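# Set the carton on the raised block inside the tape

## Task

Place the carton on top of the raised block so that no part of it extends beyond the blue tape outline, with the same face up as at the start. It must stay there with nothing from the robot supporting it. Then switch off suction and move the tool away from it.

## Robot and tools

Robot: a single arm with six joints and a vacuum suction cup instead of fingers. The point being controlled is the cup point, the centre of the cup's rim (36 mm across) when it is free. The cup opens along the cup point's own +z axis. About 4 cm behind the rim the tool widens to roughly 9 cm sideways because of its body and wrist camera, so leave that much clearance around it.

Frame: every position and orientation is in the scene frame. Its origin lies on the table surface under the arm's base, +z is up, and +y is to the left when facing along +x. Distances are in metres. Orientations are quaternions written w first (qw, qx, qy, qz). The reported cup point position gets less accurate the farther the arm reaches.

A row is 8 plain numbers in this order: x, y, z, qw, qx, qy, qz, suction. The first seven are an absolute pose for the cup point in the scene frame, not an offset. Suction runs from -1 to 1. Any value above 0.01 turns the vacuum on and anything at or below 0.01 turns it off, and it keeps its last setting. Put the quaternion you want in every row, because the one in the last result may have drifted.

execute_actions takes {"actions": [...]} with at most one entry, plus an optional "pictures" true/false (pictures are included unless you turn them off).
- An empty list commands nothing and just reports the state.
- {"rows": [[8 numbers], ...], "steps": n} sends 1 to 15 rows over n control steps (n at most 15, default 15). Each step is 1/30 s. Each row covers one step and the last row repeats for any remaining steps.
- {"steps": n} alone waits up to 300 steps, counted from the previous result, so the time spent replying is included.
A call is refused, and nothing reaches the robot, if any target lies more than 0.6 m from the last reported position along any of the cup point's own axes.
On every step the commanded pose is clipped to within 100 mm and 16 degrees of the measured pose. Commands are smoothed and lag by about 0.17 s. After a call the arm only carries on to the last clipped pose, so a distant target can take several calls. Check the reported pose and send the remainder.

move takes target (one 8-number row, an absolute pose) and optional speed and stop_force.
- It drives the cup point in a straight line toward the target, taking between 0.5 and 10 s. If the path would take longer it is cut off at 10 s.
- speed is in m/s, 0.002 to 0.5, default 0.25. Rotation is capped at twice that value in rad/s.
- The suction value is applied at the start of the move.
- The path does not avoid obstacles, and the actual speed can exceed the setting, especially when the arm is nearly straight.
- stop_force is in N, 13 to 80, and cannot be used in the first 0.2 s of the scene. The move stops when the wrist sensor reads that much extra push against the direction of travel for 2 consecutive steps. The arm then backs up to where it was 2 steps earlier and holds there.
- With stop_force and a very low speed you can aim well past a surface. Without it, because the arm is stiff, aiming even slightly into something solid can cause a fault. The press right after contact may be double stop_force or more before it eases.
- Force is measured along the line to the target in the cup's starting axes, so it is unreliable on moves that also rotate.
- Leave stop_force out when lifting away from something you are pressing on.
The result ends with a move: line giving the outcome and the remaining distance to the target. Outcomes are done, off_target, moving, held, fault, or contact (stop_force ended it). limits=paced means the pose was clipped. limits=held means a clearance check blocked some steps, after which the arm may move faster than speed.



Result lines: the state shows the cup point pose and its linear (m/s) and angular (rad/s) velocities. Wrist force and Wrist torque are given in the tool's own axes, with an offset up to about 5.5 N, noise up to about 3.4 N, and saturation near 100 N. When pressing on something, the force points back toward the arm. "no reading" is normal at the start. suction_measured is near 0 without a seal and 0.83 or higher when airtight. part_present becomes 1 at 0.50 and returns to 0 below 0.45. "pose unreachable" and HELD mean the clearance check changed or blocked a command; the mounting block counts as part of the arm. "Hand target" is where the controller is currently heading. MOTOR HOT appears from 70 °C, and at 85 °C the brakes lock until the motors cool.

Picking up and placing: turn suction on and press the rim fully onto a smooth, flat face of the carton, away from edges, seams and holes. A held object sits up to about 12 mm closer to the tool than expected. To release, lower the carton until it rests on the block, switch suction off, then lift at least 15 mm. If the cup seals onto the table, switching suction off frees it.

Avoid: torque at a joint's limit (elbow 130, wrist joints 46.9, others 287 N m) or 150 N on anything causes a 10 s fault stop. Also avoid fast impacts, dropping or flipping the carton, and knocking anything off the table, which fails the task. Loose objects may be nudged occasionally. The simulation keeps running while you reply.

Each tool is called as name([rows], argument=value, ...), one row to a line, values as JSON.

## Session

execute_actions(actions=[])

Scene clock: 0.00 s of 5000.00 s.
end_effector_position=(+0.6306, +0.0242, +0.2094) suction_measured=0.00 part_present=0 end_effector_quat_wxyz=(-0.009, -0.020, +1.000, +0.003) end_effector_velocity=(+0.001, +0.000, +0.001) end_effector_angular_velocity=(-0.000, -0.002, +0.001)
Joint positions: [-0.28  -1.556  2.145 -2.158 -1.571  2.86 ]
Joint velocities: [ 0.001 -0.    -0.001 -0.    -0.    -0.   ]
Wrist force (N, on the end effector, along its own x y z axes, offset not removed): no reading
Wrist torque (N m, same axes, about the end effector's origin, offset not removed): no reading
Hand target: +0.631, +0.024, +0.209; -0.009, -0.020, +1.000, +0.003
camera_calibration (this result's frames):
cam_wrist: T_world_to_cam=[[-0.0132828, -0.99978, -0.0162544, 0.0466216], [-0.882596, 0.00408278, 0.470114, 0.483104], [-0.469944, 0.0205905, -0.882456, 0.562002], [0, 0, 0, 1]] pos_world=[0.691114, 0.033067, 0.269585]

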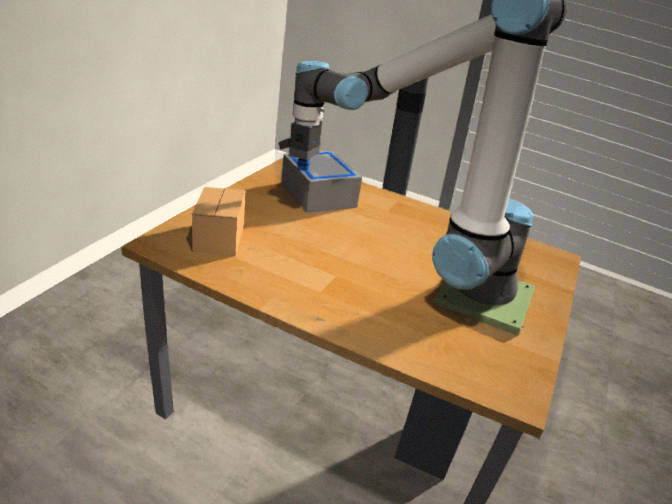

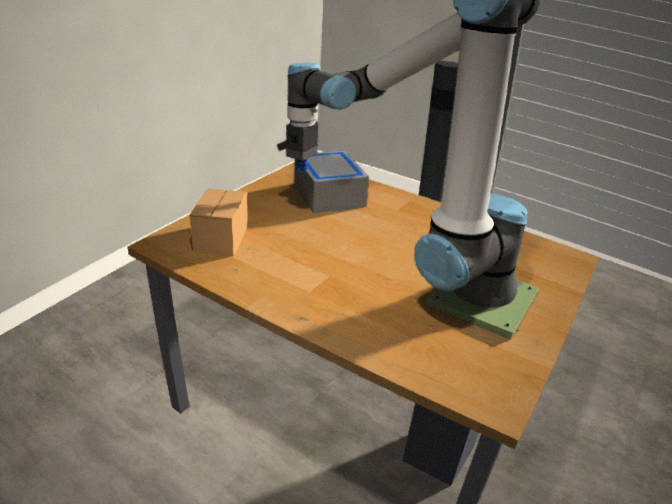

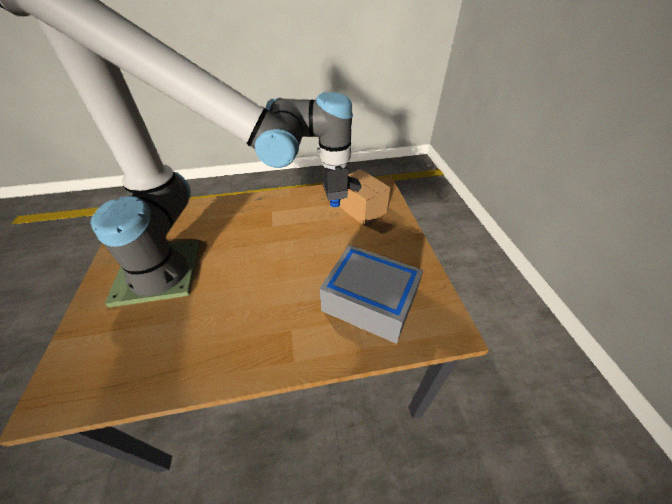

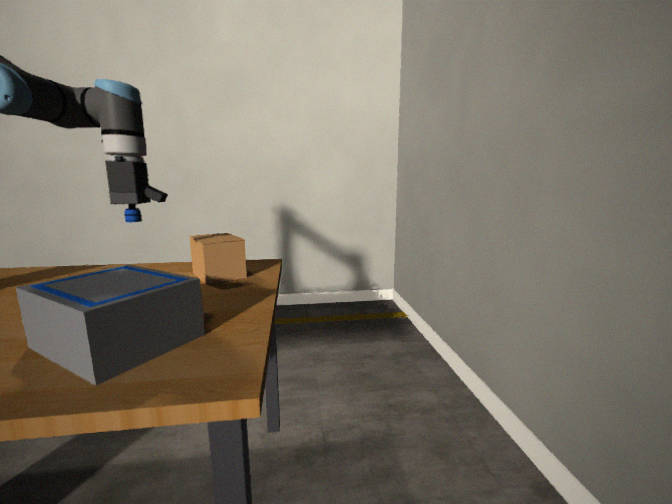

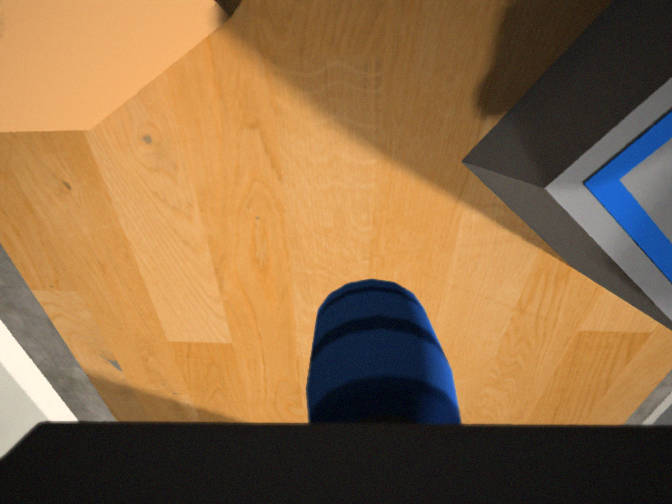

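move(target=[0.82, 0.02, 0.50, 0, 0, 1, 0, -1])

zoom_image(camera="cam_wrist", region=[100, 20, 350, 270])

zoom_image(camera="cam_wrist", region=[380, 60, 660, 340])

zoom_image(camera="cam_high", region=[300, 160, 440, 350])

Scene clock: 6.03 s of 5000.00 s.
end_effector_position=(+0.8205, +0.0200, +0.4997) suction_measured=0.00 part_present=0 end_effector_quat_wxyz=(-0.000, -0.000, +1.000, -0.000) end_effector_velocity=(+0.001, +0.000, +0.001) end_effector_angular_velocity=(+0.000, +0.001, +0.000)
Joint positions: [-0.227 -1.408  1.441 -1.62  -1.573  2.954]
Joint velocities: [ 0.     0.002 -0.004  0.003  0.    -0.   ]
Wrist force (N, on the end effector, along its own x y z axes, offset not removed): [-1.5 -0.8 1.6]
Wrist torque (N m, same axes, about the end effector's origin, offset not removed): [0.09 0.30 -0.02]
Hand target: +0.821, +0.020, +0.500; -0.000, -0.000, +1.000, -0.000
Off the commanded pose: 0.001 m, 0 deg.
After step 90, 1.10 s passed at rest.
move: done
camera_calibration (this result's frames):
cam_wrist: T_world_to_cam=[[-0.0536939, -0.998497, -0.0109899, 0.0801203], [-0.889666, 0.042838, 0.454599, 0.527061], [-0.453445, 0.0341865, -0.890629, 0.897796], [0, 0, 0, 1]] pos_world=[0.880311, 0.026729, 0.560882]

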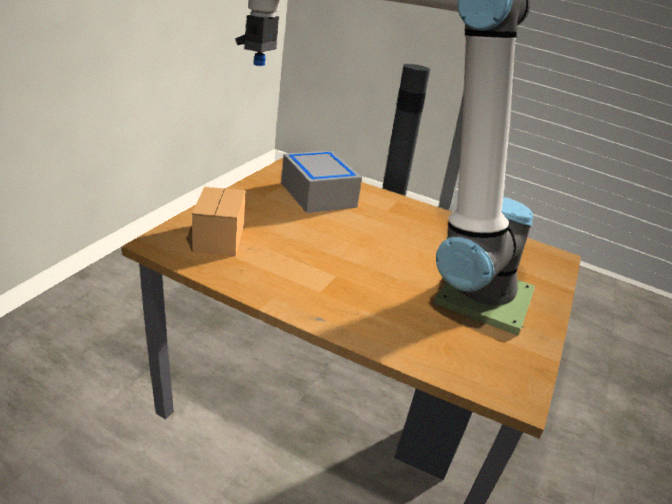

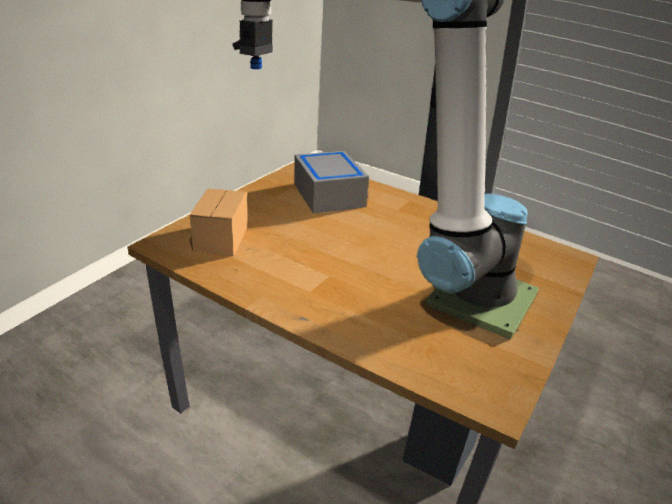

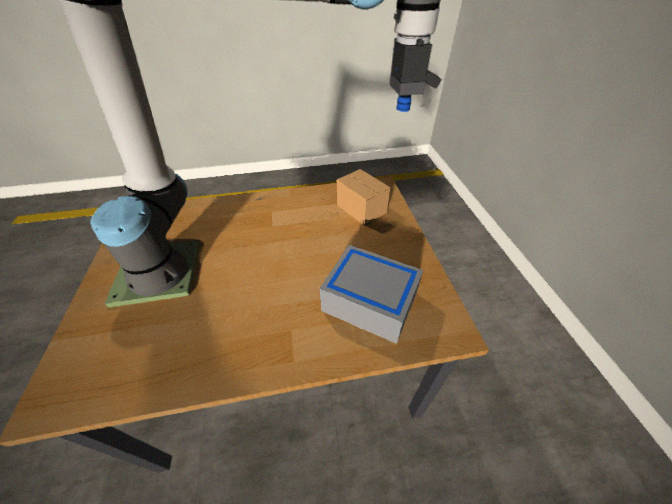

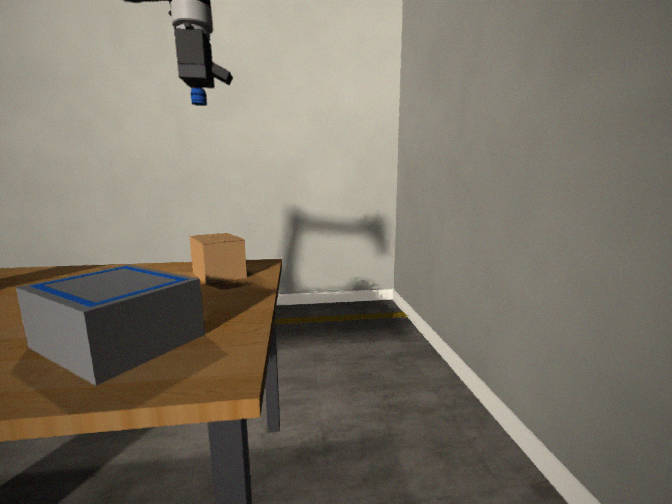

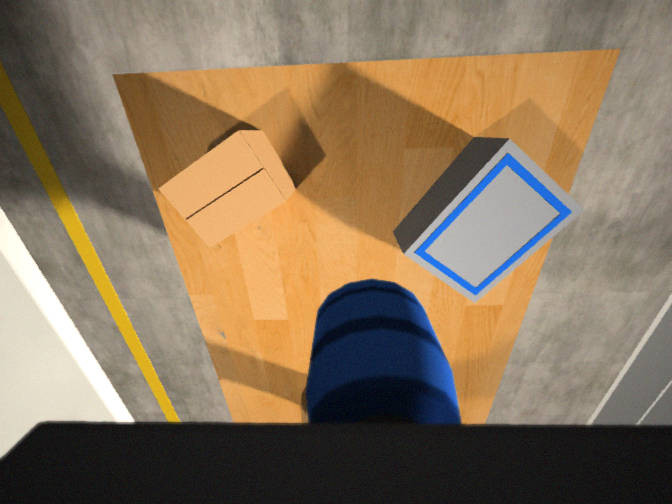

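Region (100, 20, 350, 270) of cam_wrist's 672x504 image, scaled by 2.016, with more detail than that image has.

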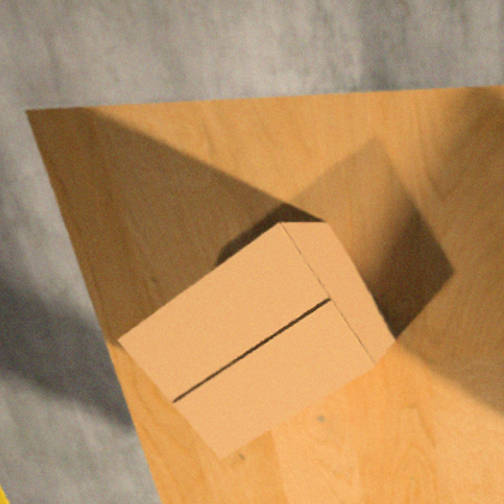

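Region (380, 60, 660, 340) of cam_wrist's 672x504 image, scaled by 1.800, with more detail than that image has.

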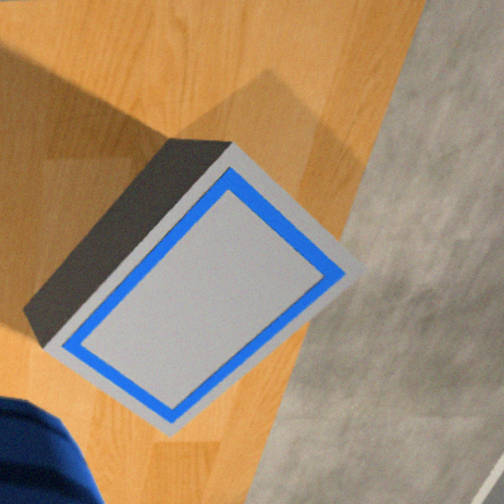

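Region (300, 160, 440, 350) of cam_high's 672x504 image, scaled by 2.653, with more detail than that image has; it fills the left 371 columns of this view, and the rest is white.

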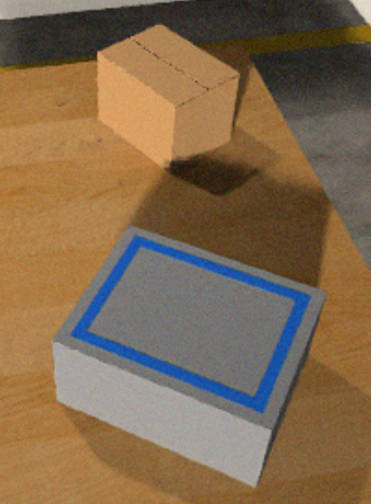

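move(target=[0.758, 0.223, 0.16, 0, 0, 1, 0, -1])

Scene clock: 16.07 s of 5000.00 s.
end_effector_position=(+0.7572, +0.2228, +0.1603) suction_measured=0.00 part_present=0 end_effector_quat_wxyz=(-0.000, -0.000, +1.000, -0.000) end_effector_velocity=(-0.001, +0.000, -0.002) end_effector_angular_velocity=(-0.000, +0.001, +0.000)
Joint positions: [ 0.028 -1.265  1.901 -2.222 -1.577  3.209]
Joint velocities: [ 0.001  0.002  0.002 -0.003 -0.     0.001]
Wrist force (N, on the end effector, along its own x y z axes, offset not removed): [-2.5 0.9 3.1]
Wrist torque (N m, same axes, about the end effector's origin, offset not removed): [0.32 0.60 -0.06]
Hand target: +0.757, +0.223, +0.160; -0.000, -0.000, +1.000, -0.000
Off the commanded pose: 0.001 m, 0 deg.
After step 90, 4.90 s passed at rest.
move: done
camera_calibration (this result's frames):
cam_wrist: T_world_to_cam=[[-0.0536959, -0.998502, -0.010543, 0.275414], [-0.889649, 0.043042, 0.454612, 0.61626], [-0.453477, 0.0337904, -0.890627, 0.560048], [0, 0, 0, 1]] pos_world=[0.817012, 0.229552, 0.221538]

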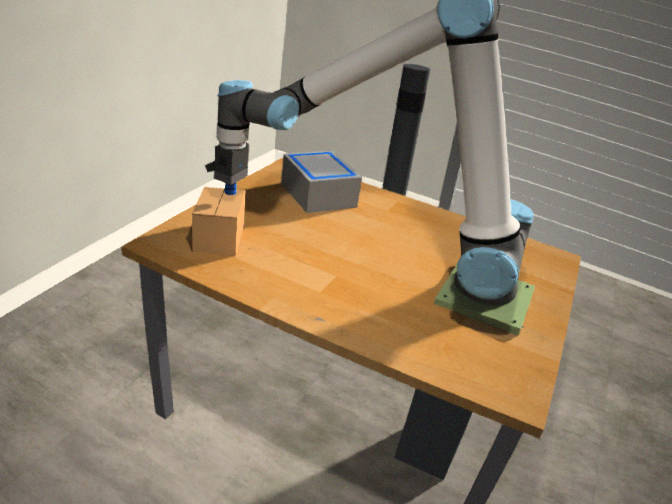

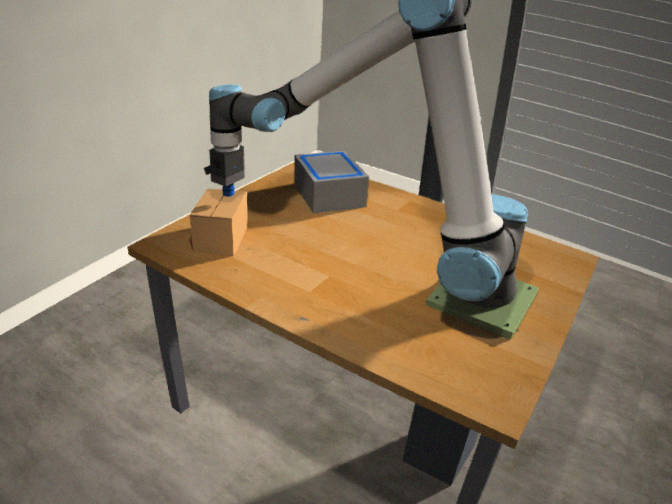

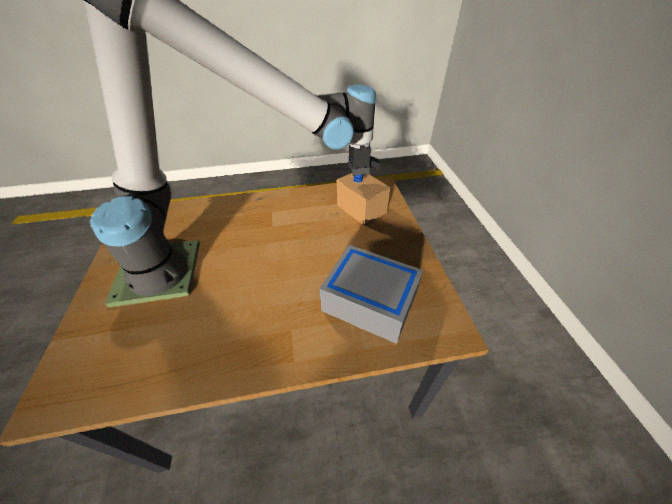

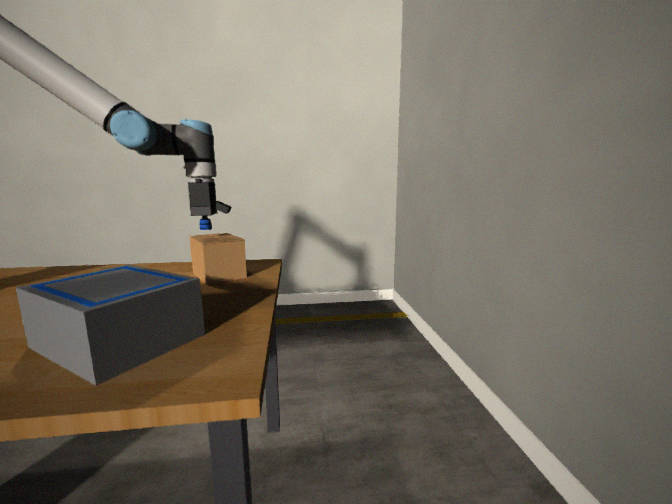

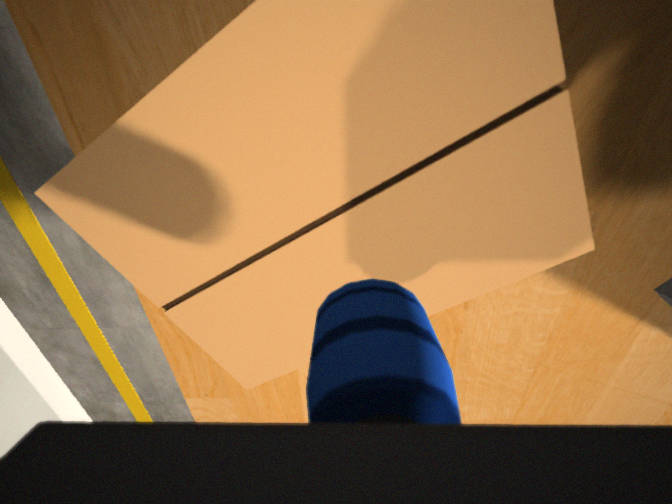

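move(target=[0.758, 0.2235, 0.138, 0, 0, 1, 0, 1], speed=0.05)

move(target=[0.758, 0.2235, 0.112, 0, 0, 1, 0, 1], speed=0.01, stop_force=13)

Scene clock: 20.80 s of 5000.00 s.
end_effector_position=(+0.7580, +0.2235, +0.1381) suction_measured=0.00 part_present=0 end_effector_quat_wxyz=(+0.000, -0.000, +1.000, -0.000) end_effector_velocity=(+0.001, -0.000, -0.001) end_effector_angular_velocity=(-0.000, -0.001, -0.000)
Joint positions: [ 0.029 -1.24   1.914 -2.26  -1.577  3.209]
Joint velocities: [ 0.     0.001  0.    -0.003 -0.     0.   ]
Wrist force (N, on the end effector, along its own x y z axes, offset not removed): [-2.2 -1.3 3.4]
Wrist torque (N m, same axes, about the end effector's origin, offset not removed): [0.12 0.53 -0.02]
Hand target: +0.758, +0.223, +0.138; -0.000, -0.000, +1.000, -0.000
Off the commanded pose: 0.000 m, 0 deg.
After step 90, 0.93 s passed at rest.
move: done
camera_calibration (this result's frames):
cam_wrist: T_world_to_cam=[[-0.0537106, -0.998495, -0.0111233, 0.276039], [-0.889673, 0.0427927, 0.454589, 0.627053], [-0.453429, 0.0343124, -0.890632, 0.54046], [0, 0, 0, 1]] pos_world=[0.817759, 0.230245, 0.19937]

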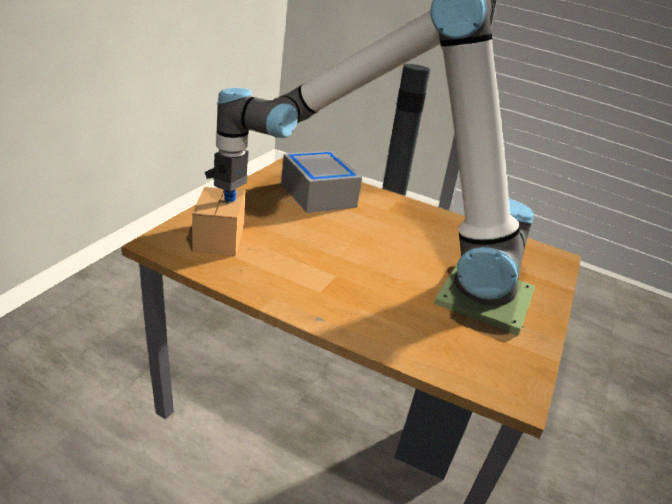

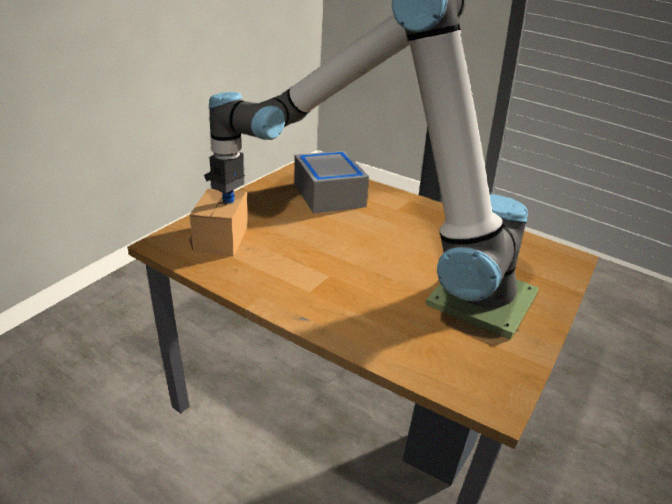

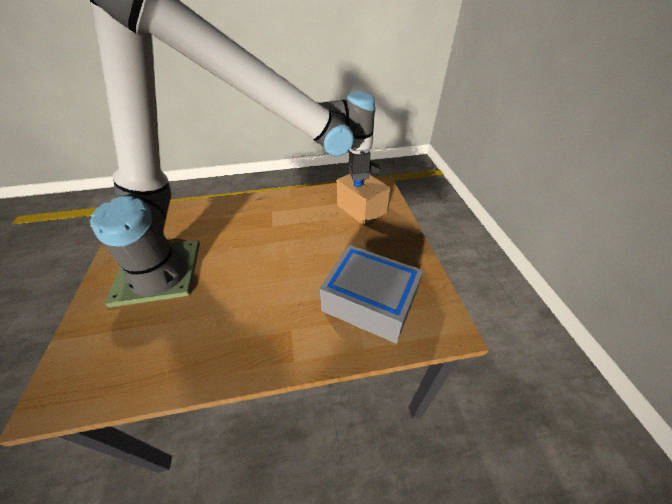

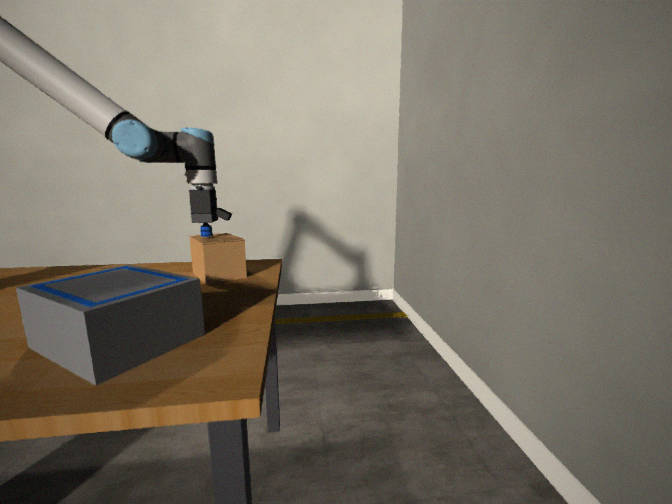

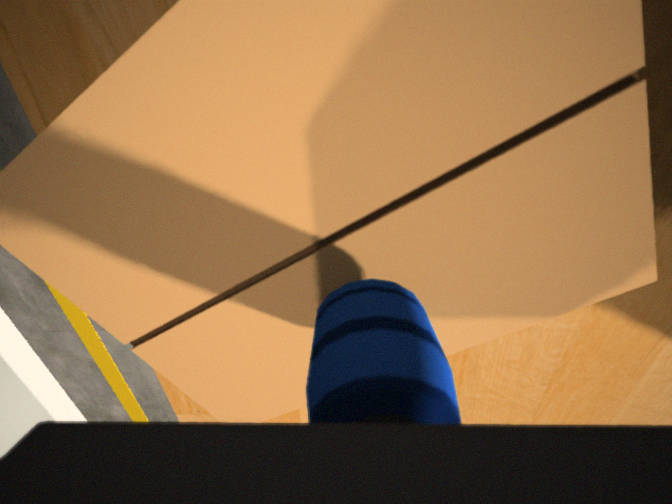

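Scene clock: 23.30 s of 5000.00 s.
end_effector_position=(+0.7580, +0.2235, +0.1169) suction_measured=0.99 part_present=1 end_effector_quat_wxyz=(+0.000, -0.000, +1.000, +0.000) end_effector_velocity=(+0.000, +0.000, +0.003) end_effector_angular_velocity=(+0.001, +0.001, -0.001)
Joint positions: [ 0.028 -1.216  1.927 -2.297 -1.577  3.209]
Joint velocities: [ 0.    -0.003 -0.002  0.006  0.001  0.001]
Wrist force (N, on the end effector, along its own x y z axes, offset not removed): [-7.6 -1.3 -23.0]
Wrist torque (N m, same axes, about the end effector's origin, offset not removed): [-0.11 0.84 0.00]
Hand target: +0.758, +0.223, +0.117; +0.000, +0.000, +1.000, +0.000
Off the commanded pose: 0.005 m, 0 deg.
move: contact
camera_calibration (this result's frames):
cam_wrist: T_world_to_cam=[[-0.0537036, -0.998495, -0.0111576, 0.275813], [-0.889796, 0.0427803, 0.454348, 0.636906], [-0.453187, 0.0343281, -0.890754, 0.521403], [0, 0, 0, 1]] pos_world=[0.817822, 0.230252, 0.178143]

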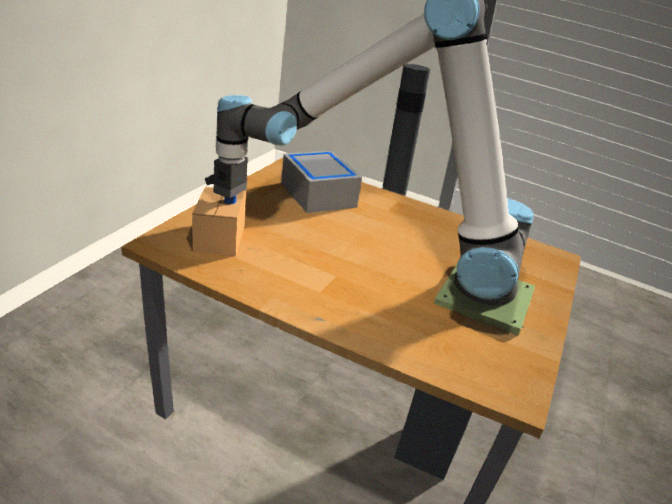

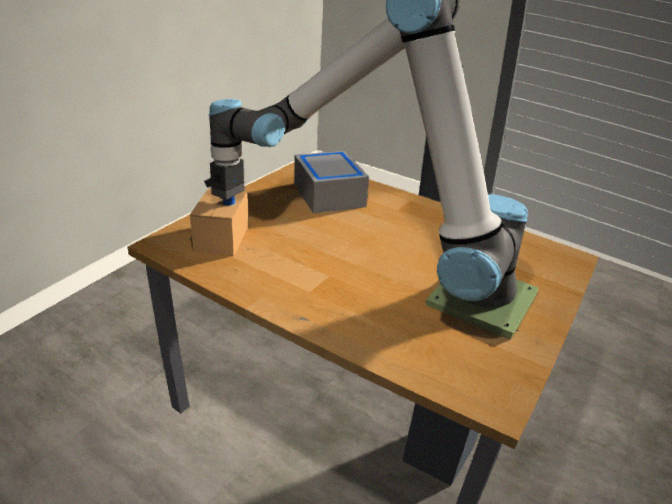

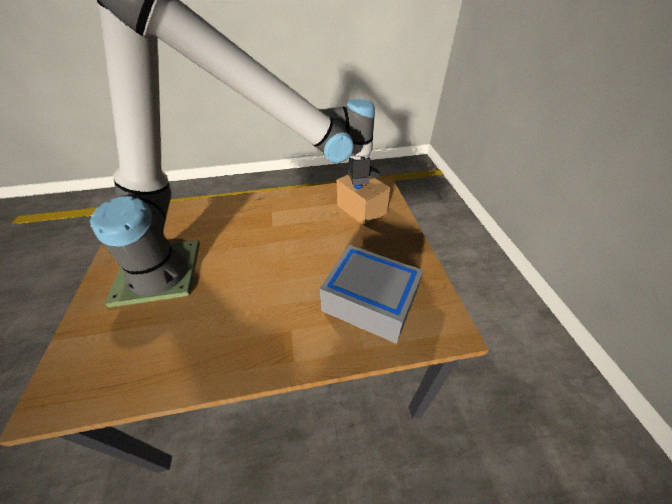

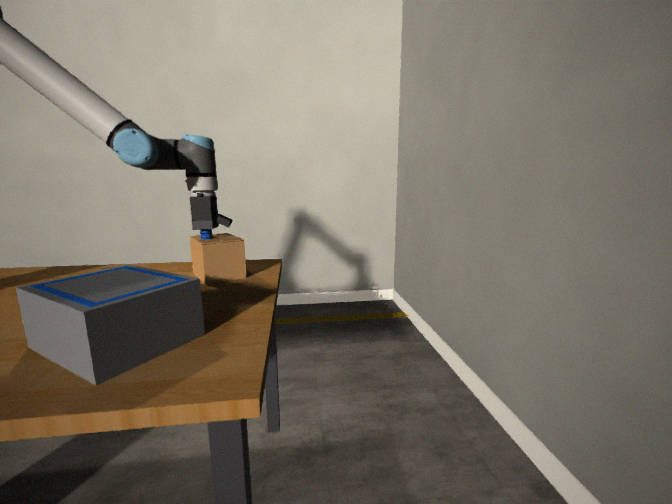

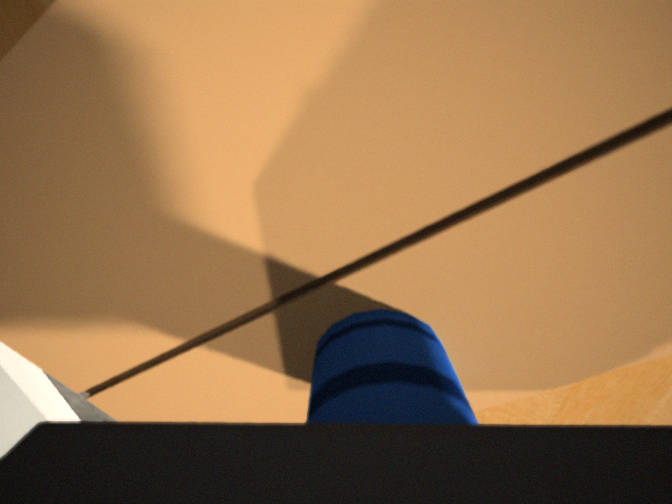

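move(target=[0.755, 0.21, 0.28, 0, 0, 1, 0, 1], speed=0.14)

move(target=[0.675, -0.265, 0.262, 0.0535, -0.2245, 0.9717, 0.0449, 1], speed=0.2)

move(target=[0.675, -0.265, 0.248, 0.0535, -0.2245, 0.9717, 0.0449, 1], speed=0.02, stop_force=13)

zoom_image(camera="cam_high", region=[300, 210, 440, 350])

zoom_image(camera="cam_head_left", region=[260, 90, 390, 220])

zoom_image(camera="cam_low", region=[0, 180, 220, 390])

Scene clock: 30.40 s of 5000.00 s.
end_effector_position=(+0.7553, +0.2100, +0.2797) suction_measured=0.99 part_present=1 end_effector_quat_wxyz=(-0.000, +0.000, +1.000, +0.000) end_effector_velocity=(-0.000, -0.000, +0.001) end_effector_angular_velocity=(-0.000, +0.001, -0.001)
Joint positions: [ 0.012 -1.379  1.807 -2.014 -1.576  3.193]
Joint velocities: [-0.    -0.001 -0.001  0.003 -0.     0.001]
Wrist force (N, on the end effector, along its own x y z axes, offset not removed): [0.7 -3.3 10.9]
Wrist torque (N m, same axes, about the end effector's origin, offset not removed): [-0.09 0.22 0.03]
Hand target: +0.755, +0.210, +0.280; +0.000, +0.000, +1.000, +0.000
Off the commanded pose: 0.000 m, 0 deg.
After step 90, 2.50 s passed at rest.
move: done
camera_calibration (this result's frames):
cam_wrist: T_world_to_cam=[[-0.0537141, -0.998494, -0.0111671, 0.264051], [-0.889663, 0.0427752, 0.45461, 0.560873], [-0.453448, 0.0343539, -0.89062, 0.665813], [0, 0, 0, 1]] pos_world=[0.815083, 0.216788, 0.340956]

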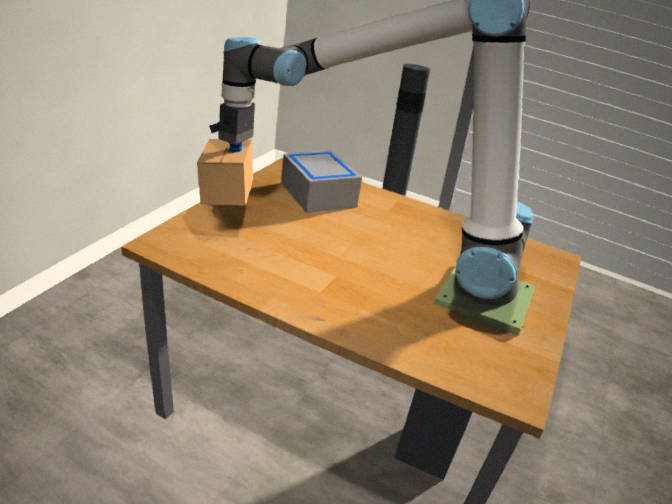

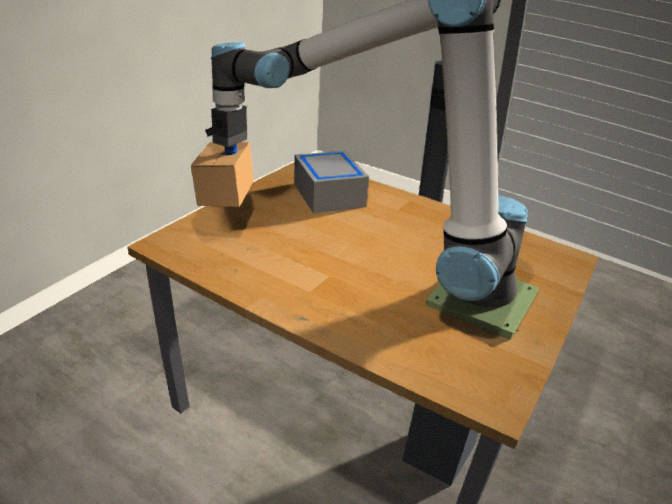

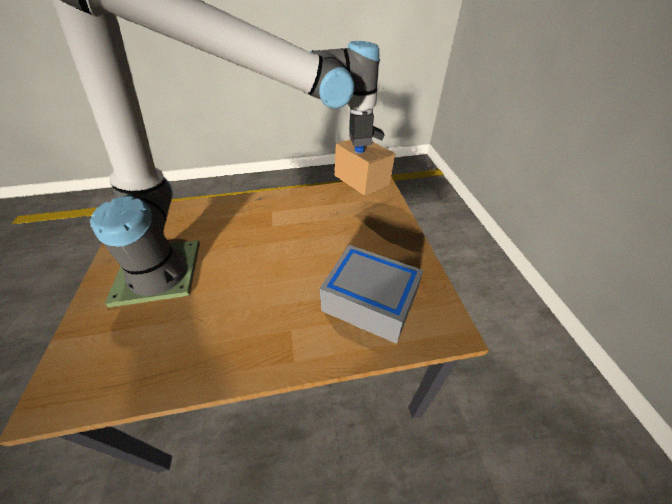

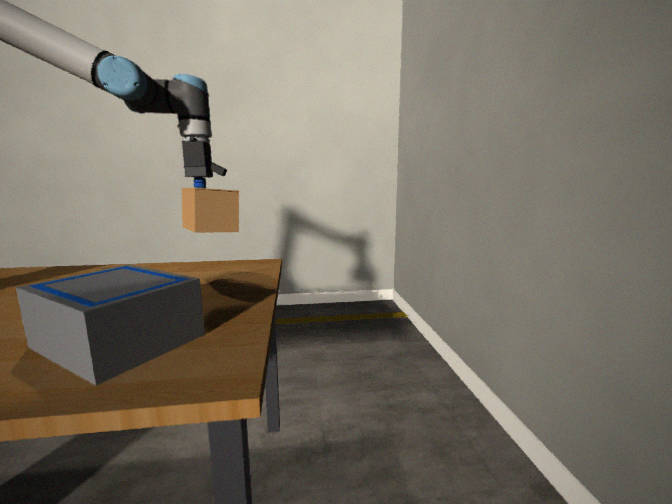

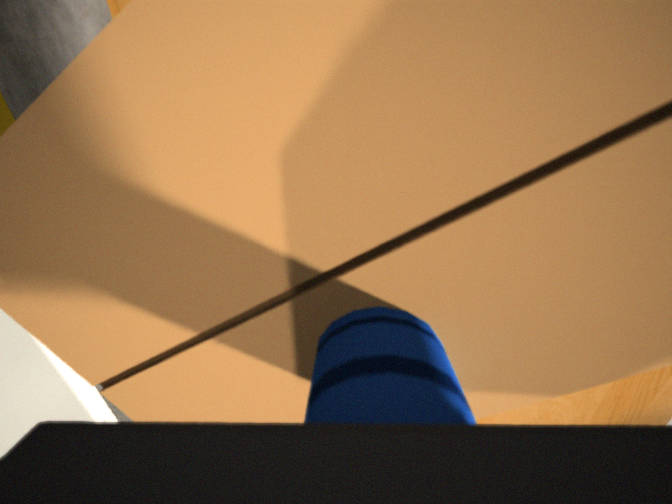

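Scene clock: 33.30 s of 5000.00 s.
end_effector_position=(+0.6755, -0.2644, +0.2621) suction_measured=0.99 part_present=1 end_effector_quat_wxyz=(+0.054, -0.224, +0.972, +0.046) end_effector_velocity=(-0.000, -0.001, -0.001) end_effector_angular_velocity=(+0.001, +0.001, +0.003)
Joint positions: [-0.715 -1.474  1.955 -2.063 -1.424  2.011]
Joint velocities: [-0.001  0.002  0.     0.    -0.    -0.004]
Wrist force (N, on the end effector, along its own x y z axes, offset not removed): [-1.0 -3.1 10.9]
Wrist torque (N m, same axes, about the end effector's origin, offset not removed): [-0.09 0.61 -0.02]
Hand target: +0.675, -0.264, +0.262; +0.054, -0.225, +0.972, +0.046
Off the commanded pose: 0.001 m, 0 deg.
move: done
camera_calibration (this result's frames):
cam_wrist: T_world_to_cam=[[0.393514, -0.915663, -0.0818981, -0.475795], [-0.852156, -0.39674, 0.341216, 0.406389], [-0.344931, -0.0644834, -0.93641, 0.542767], [0, 0, 0, 1]] pos_world=[0.720756, -0.239438, 0.330619]

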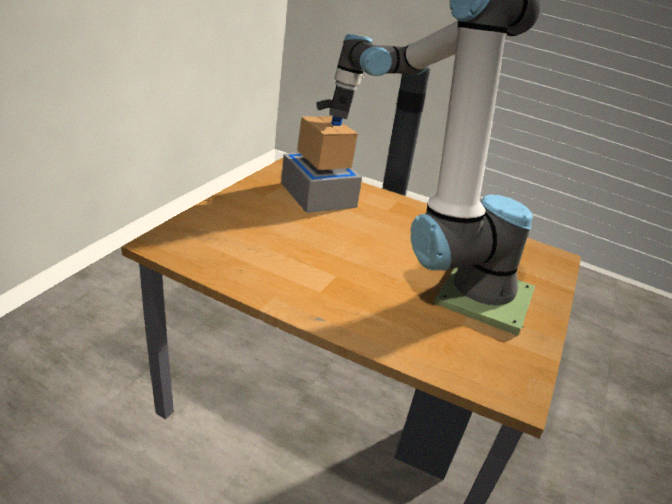

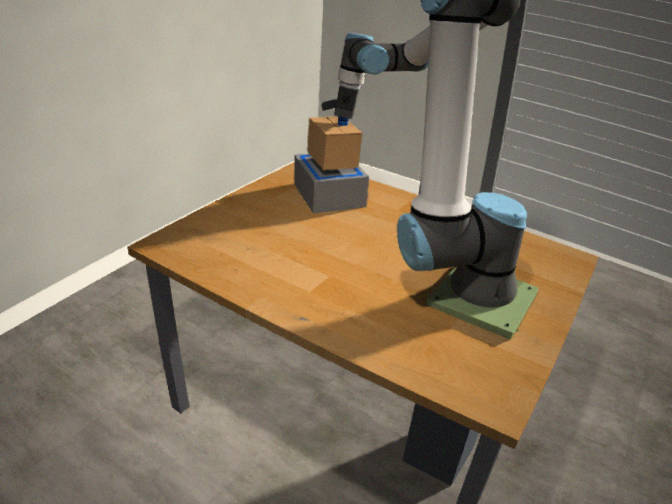

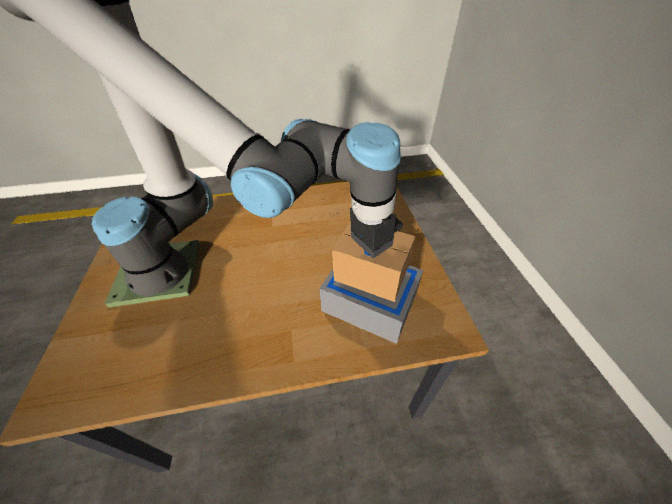

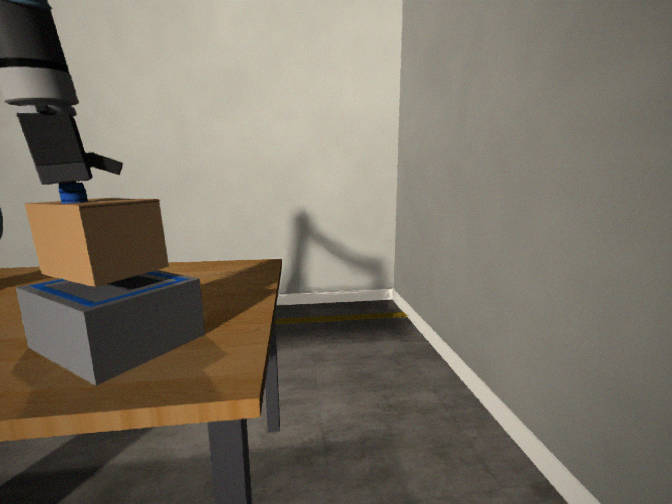

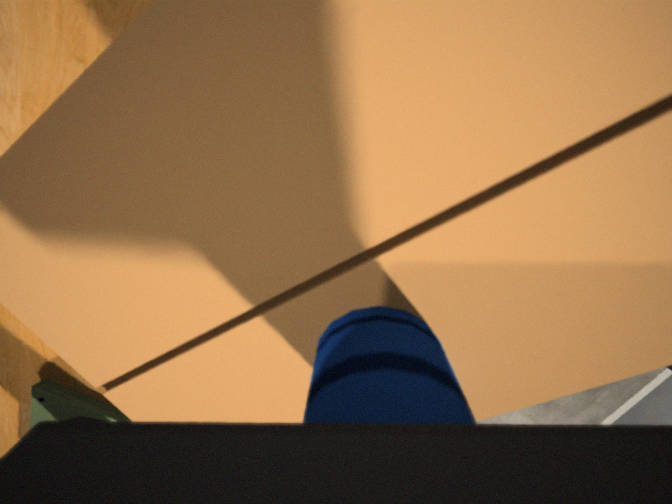

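Scene clock: 34.27 s of 5000.00 s.
end_effector_position=(+0.6750, -0.2650, +0.2481) suction_measured=0.99 part_present=1 end_effector_quat_wxyz=(+0.054, -0.225, +0.972, +0.045) end_effector_velocity=(+0.000, -0.001, -0.001) end_effector_angular_velocity=(-0.001, +0.000, -0.001)
Joint positions: [-0.715 -1.462  1.97  -2.089 -1.425  2.011]
Joint velocities: [-0.     0.001  0.001 -0.003 -0.001  0.   ]
Wrist force (N, on the end effector, along its own x y z axes, offset not removed): [-1.4 -2.8 14.1]
Wrist torque (N m, same axes, about the end effector's origin, offset not removed): [0.03 0.75 0.00]
Hand target: +0.675, -0.265, +0.248; +0.054, -0.225, +0.972, +0.045
Off the commanded pose: 0.000 m, 0 deg.
move: done
camera_calibration (this result's frames):
cam_wrist: T_world_to_cam=[[0.393609, -0.915713, -0.08088, -0.477621], [-0.851856, -0.3964, 0.342358, 0.41008], [-0.345563, -0.0658574, -0.936082, 0.529487], [0, 0, 0, 1]] pos_world=[0.720296, -0.239937, 0.316619]

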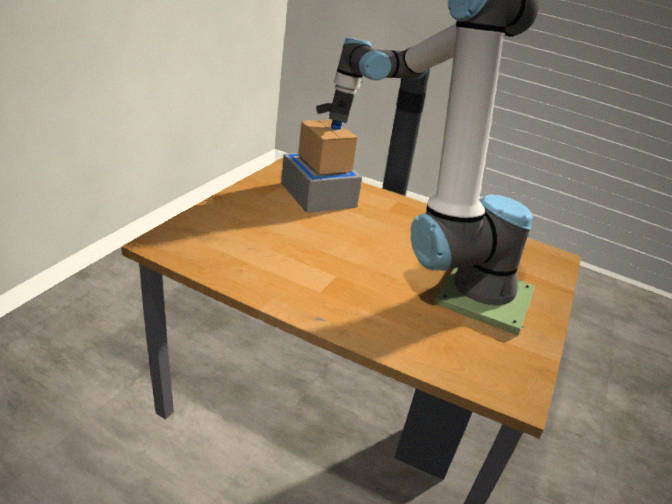

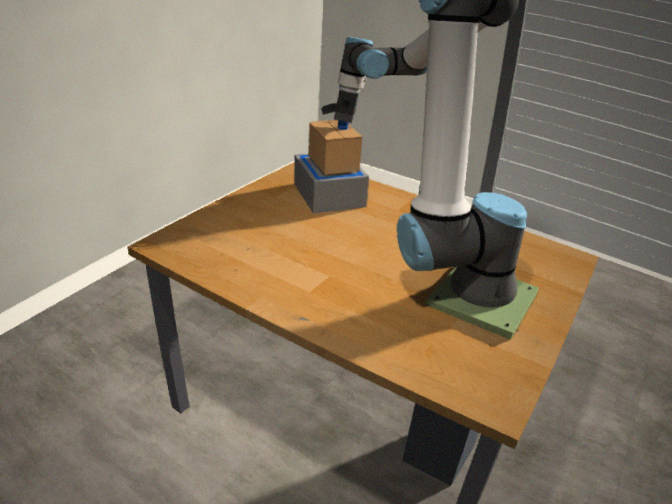

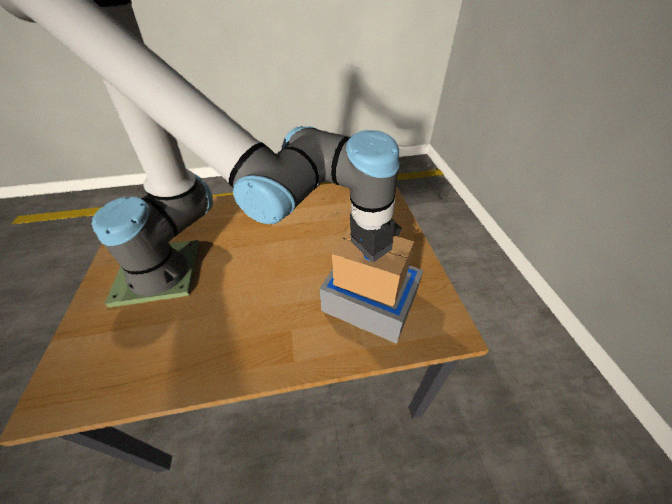

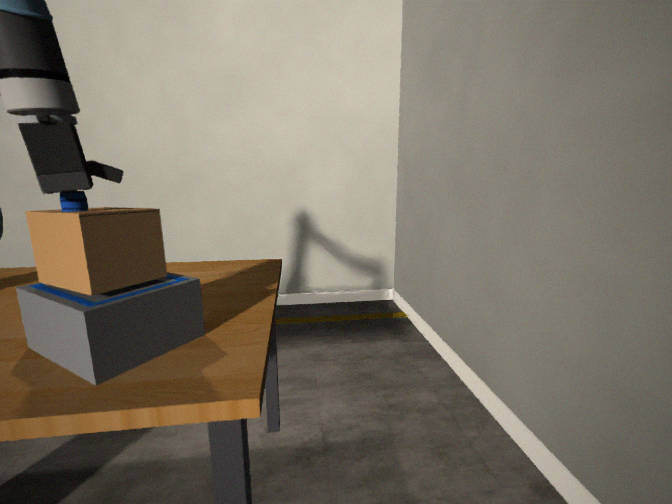

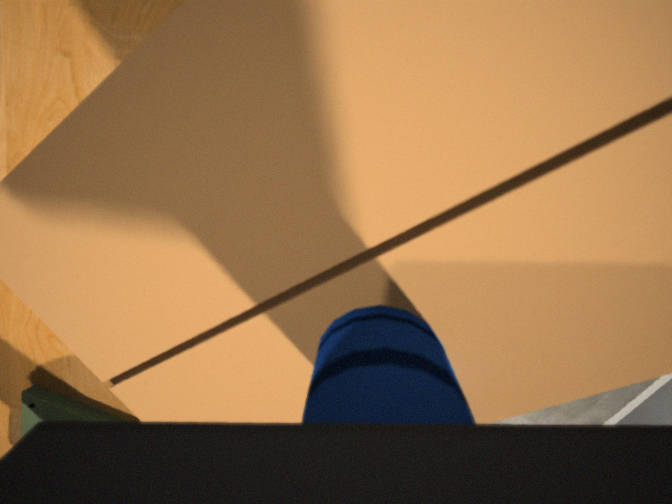

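Region (300, 210, 440, 350) of cam_high's 672x504 image, scaled by 3.600, with more detail than that image has.

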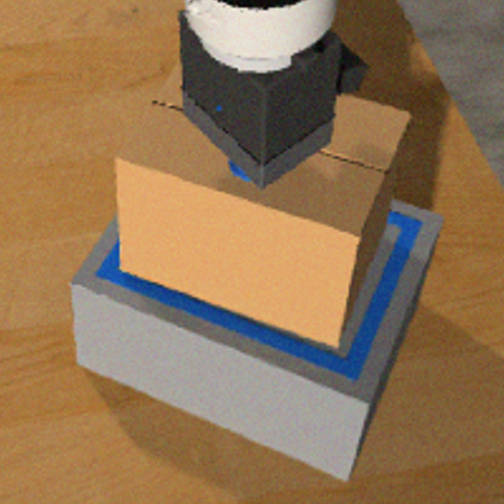

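Region (260, 90, 390, 220) of cam_head_left's 672x504 image, scaled by 3.877, with more detail than that image has.

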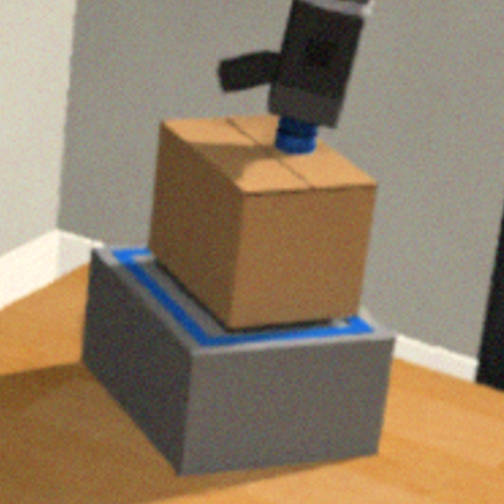

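Region (0, 180, 220, 390) of cam_low's 672x504 image, scaled by 2.291, with more detail than that image has; it fills the top 481 rows of this view, and the rest is white.

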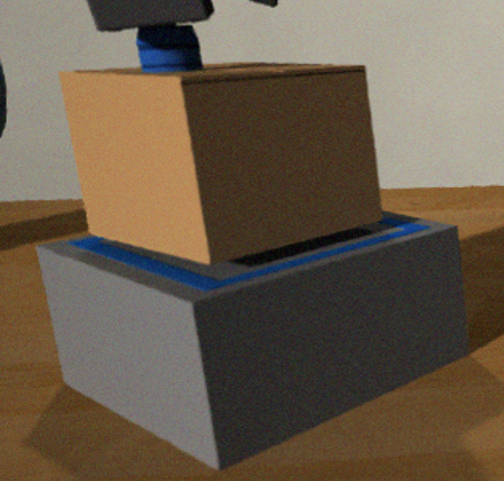

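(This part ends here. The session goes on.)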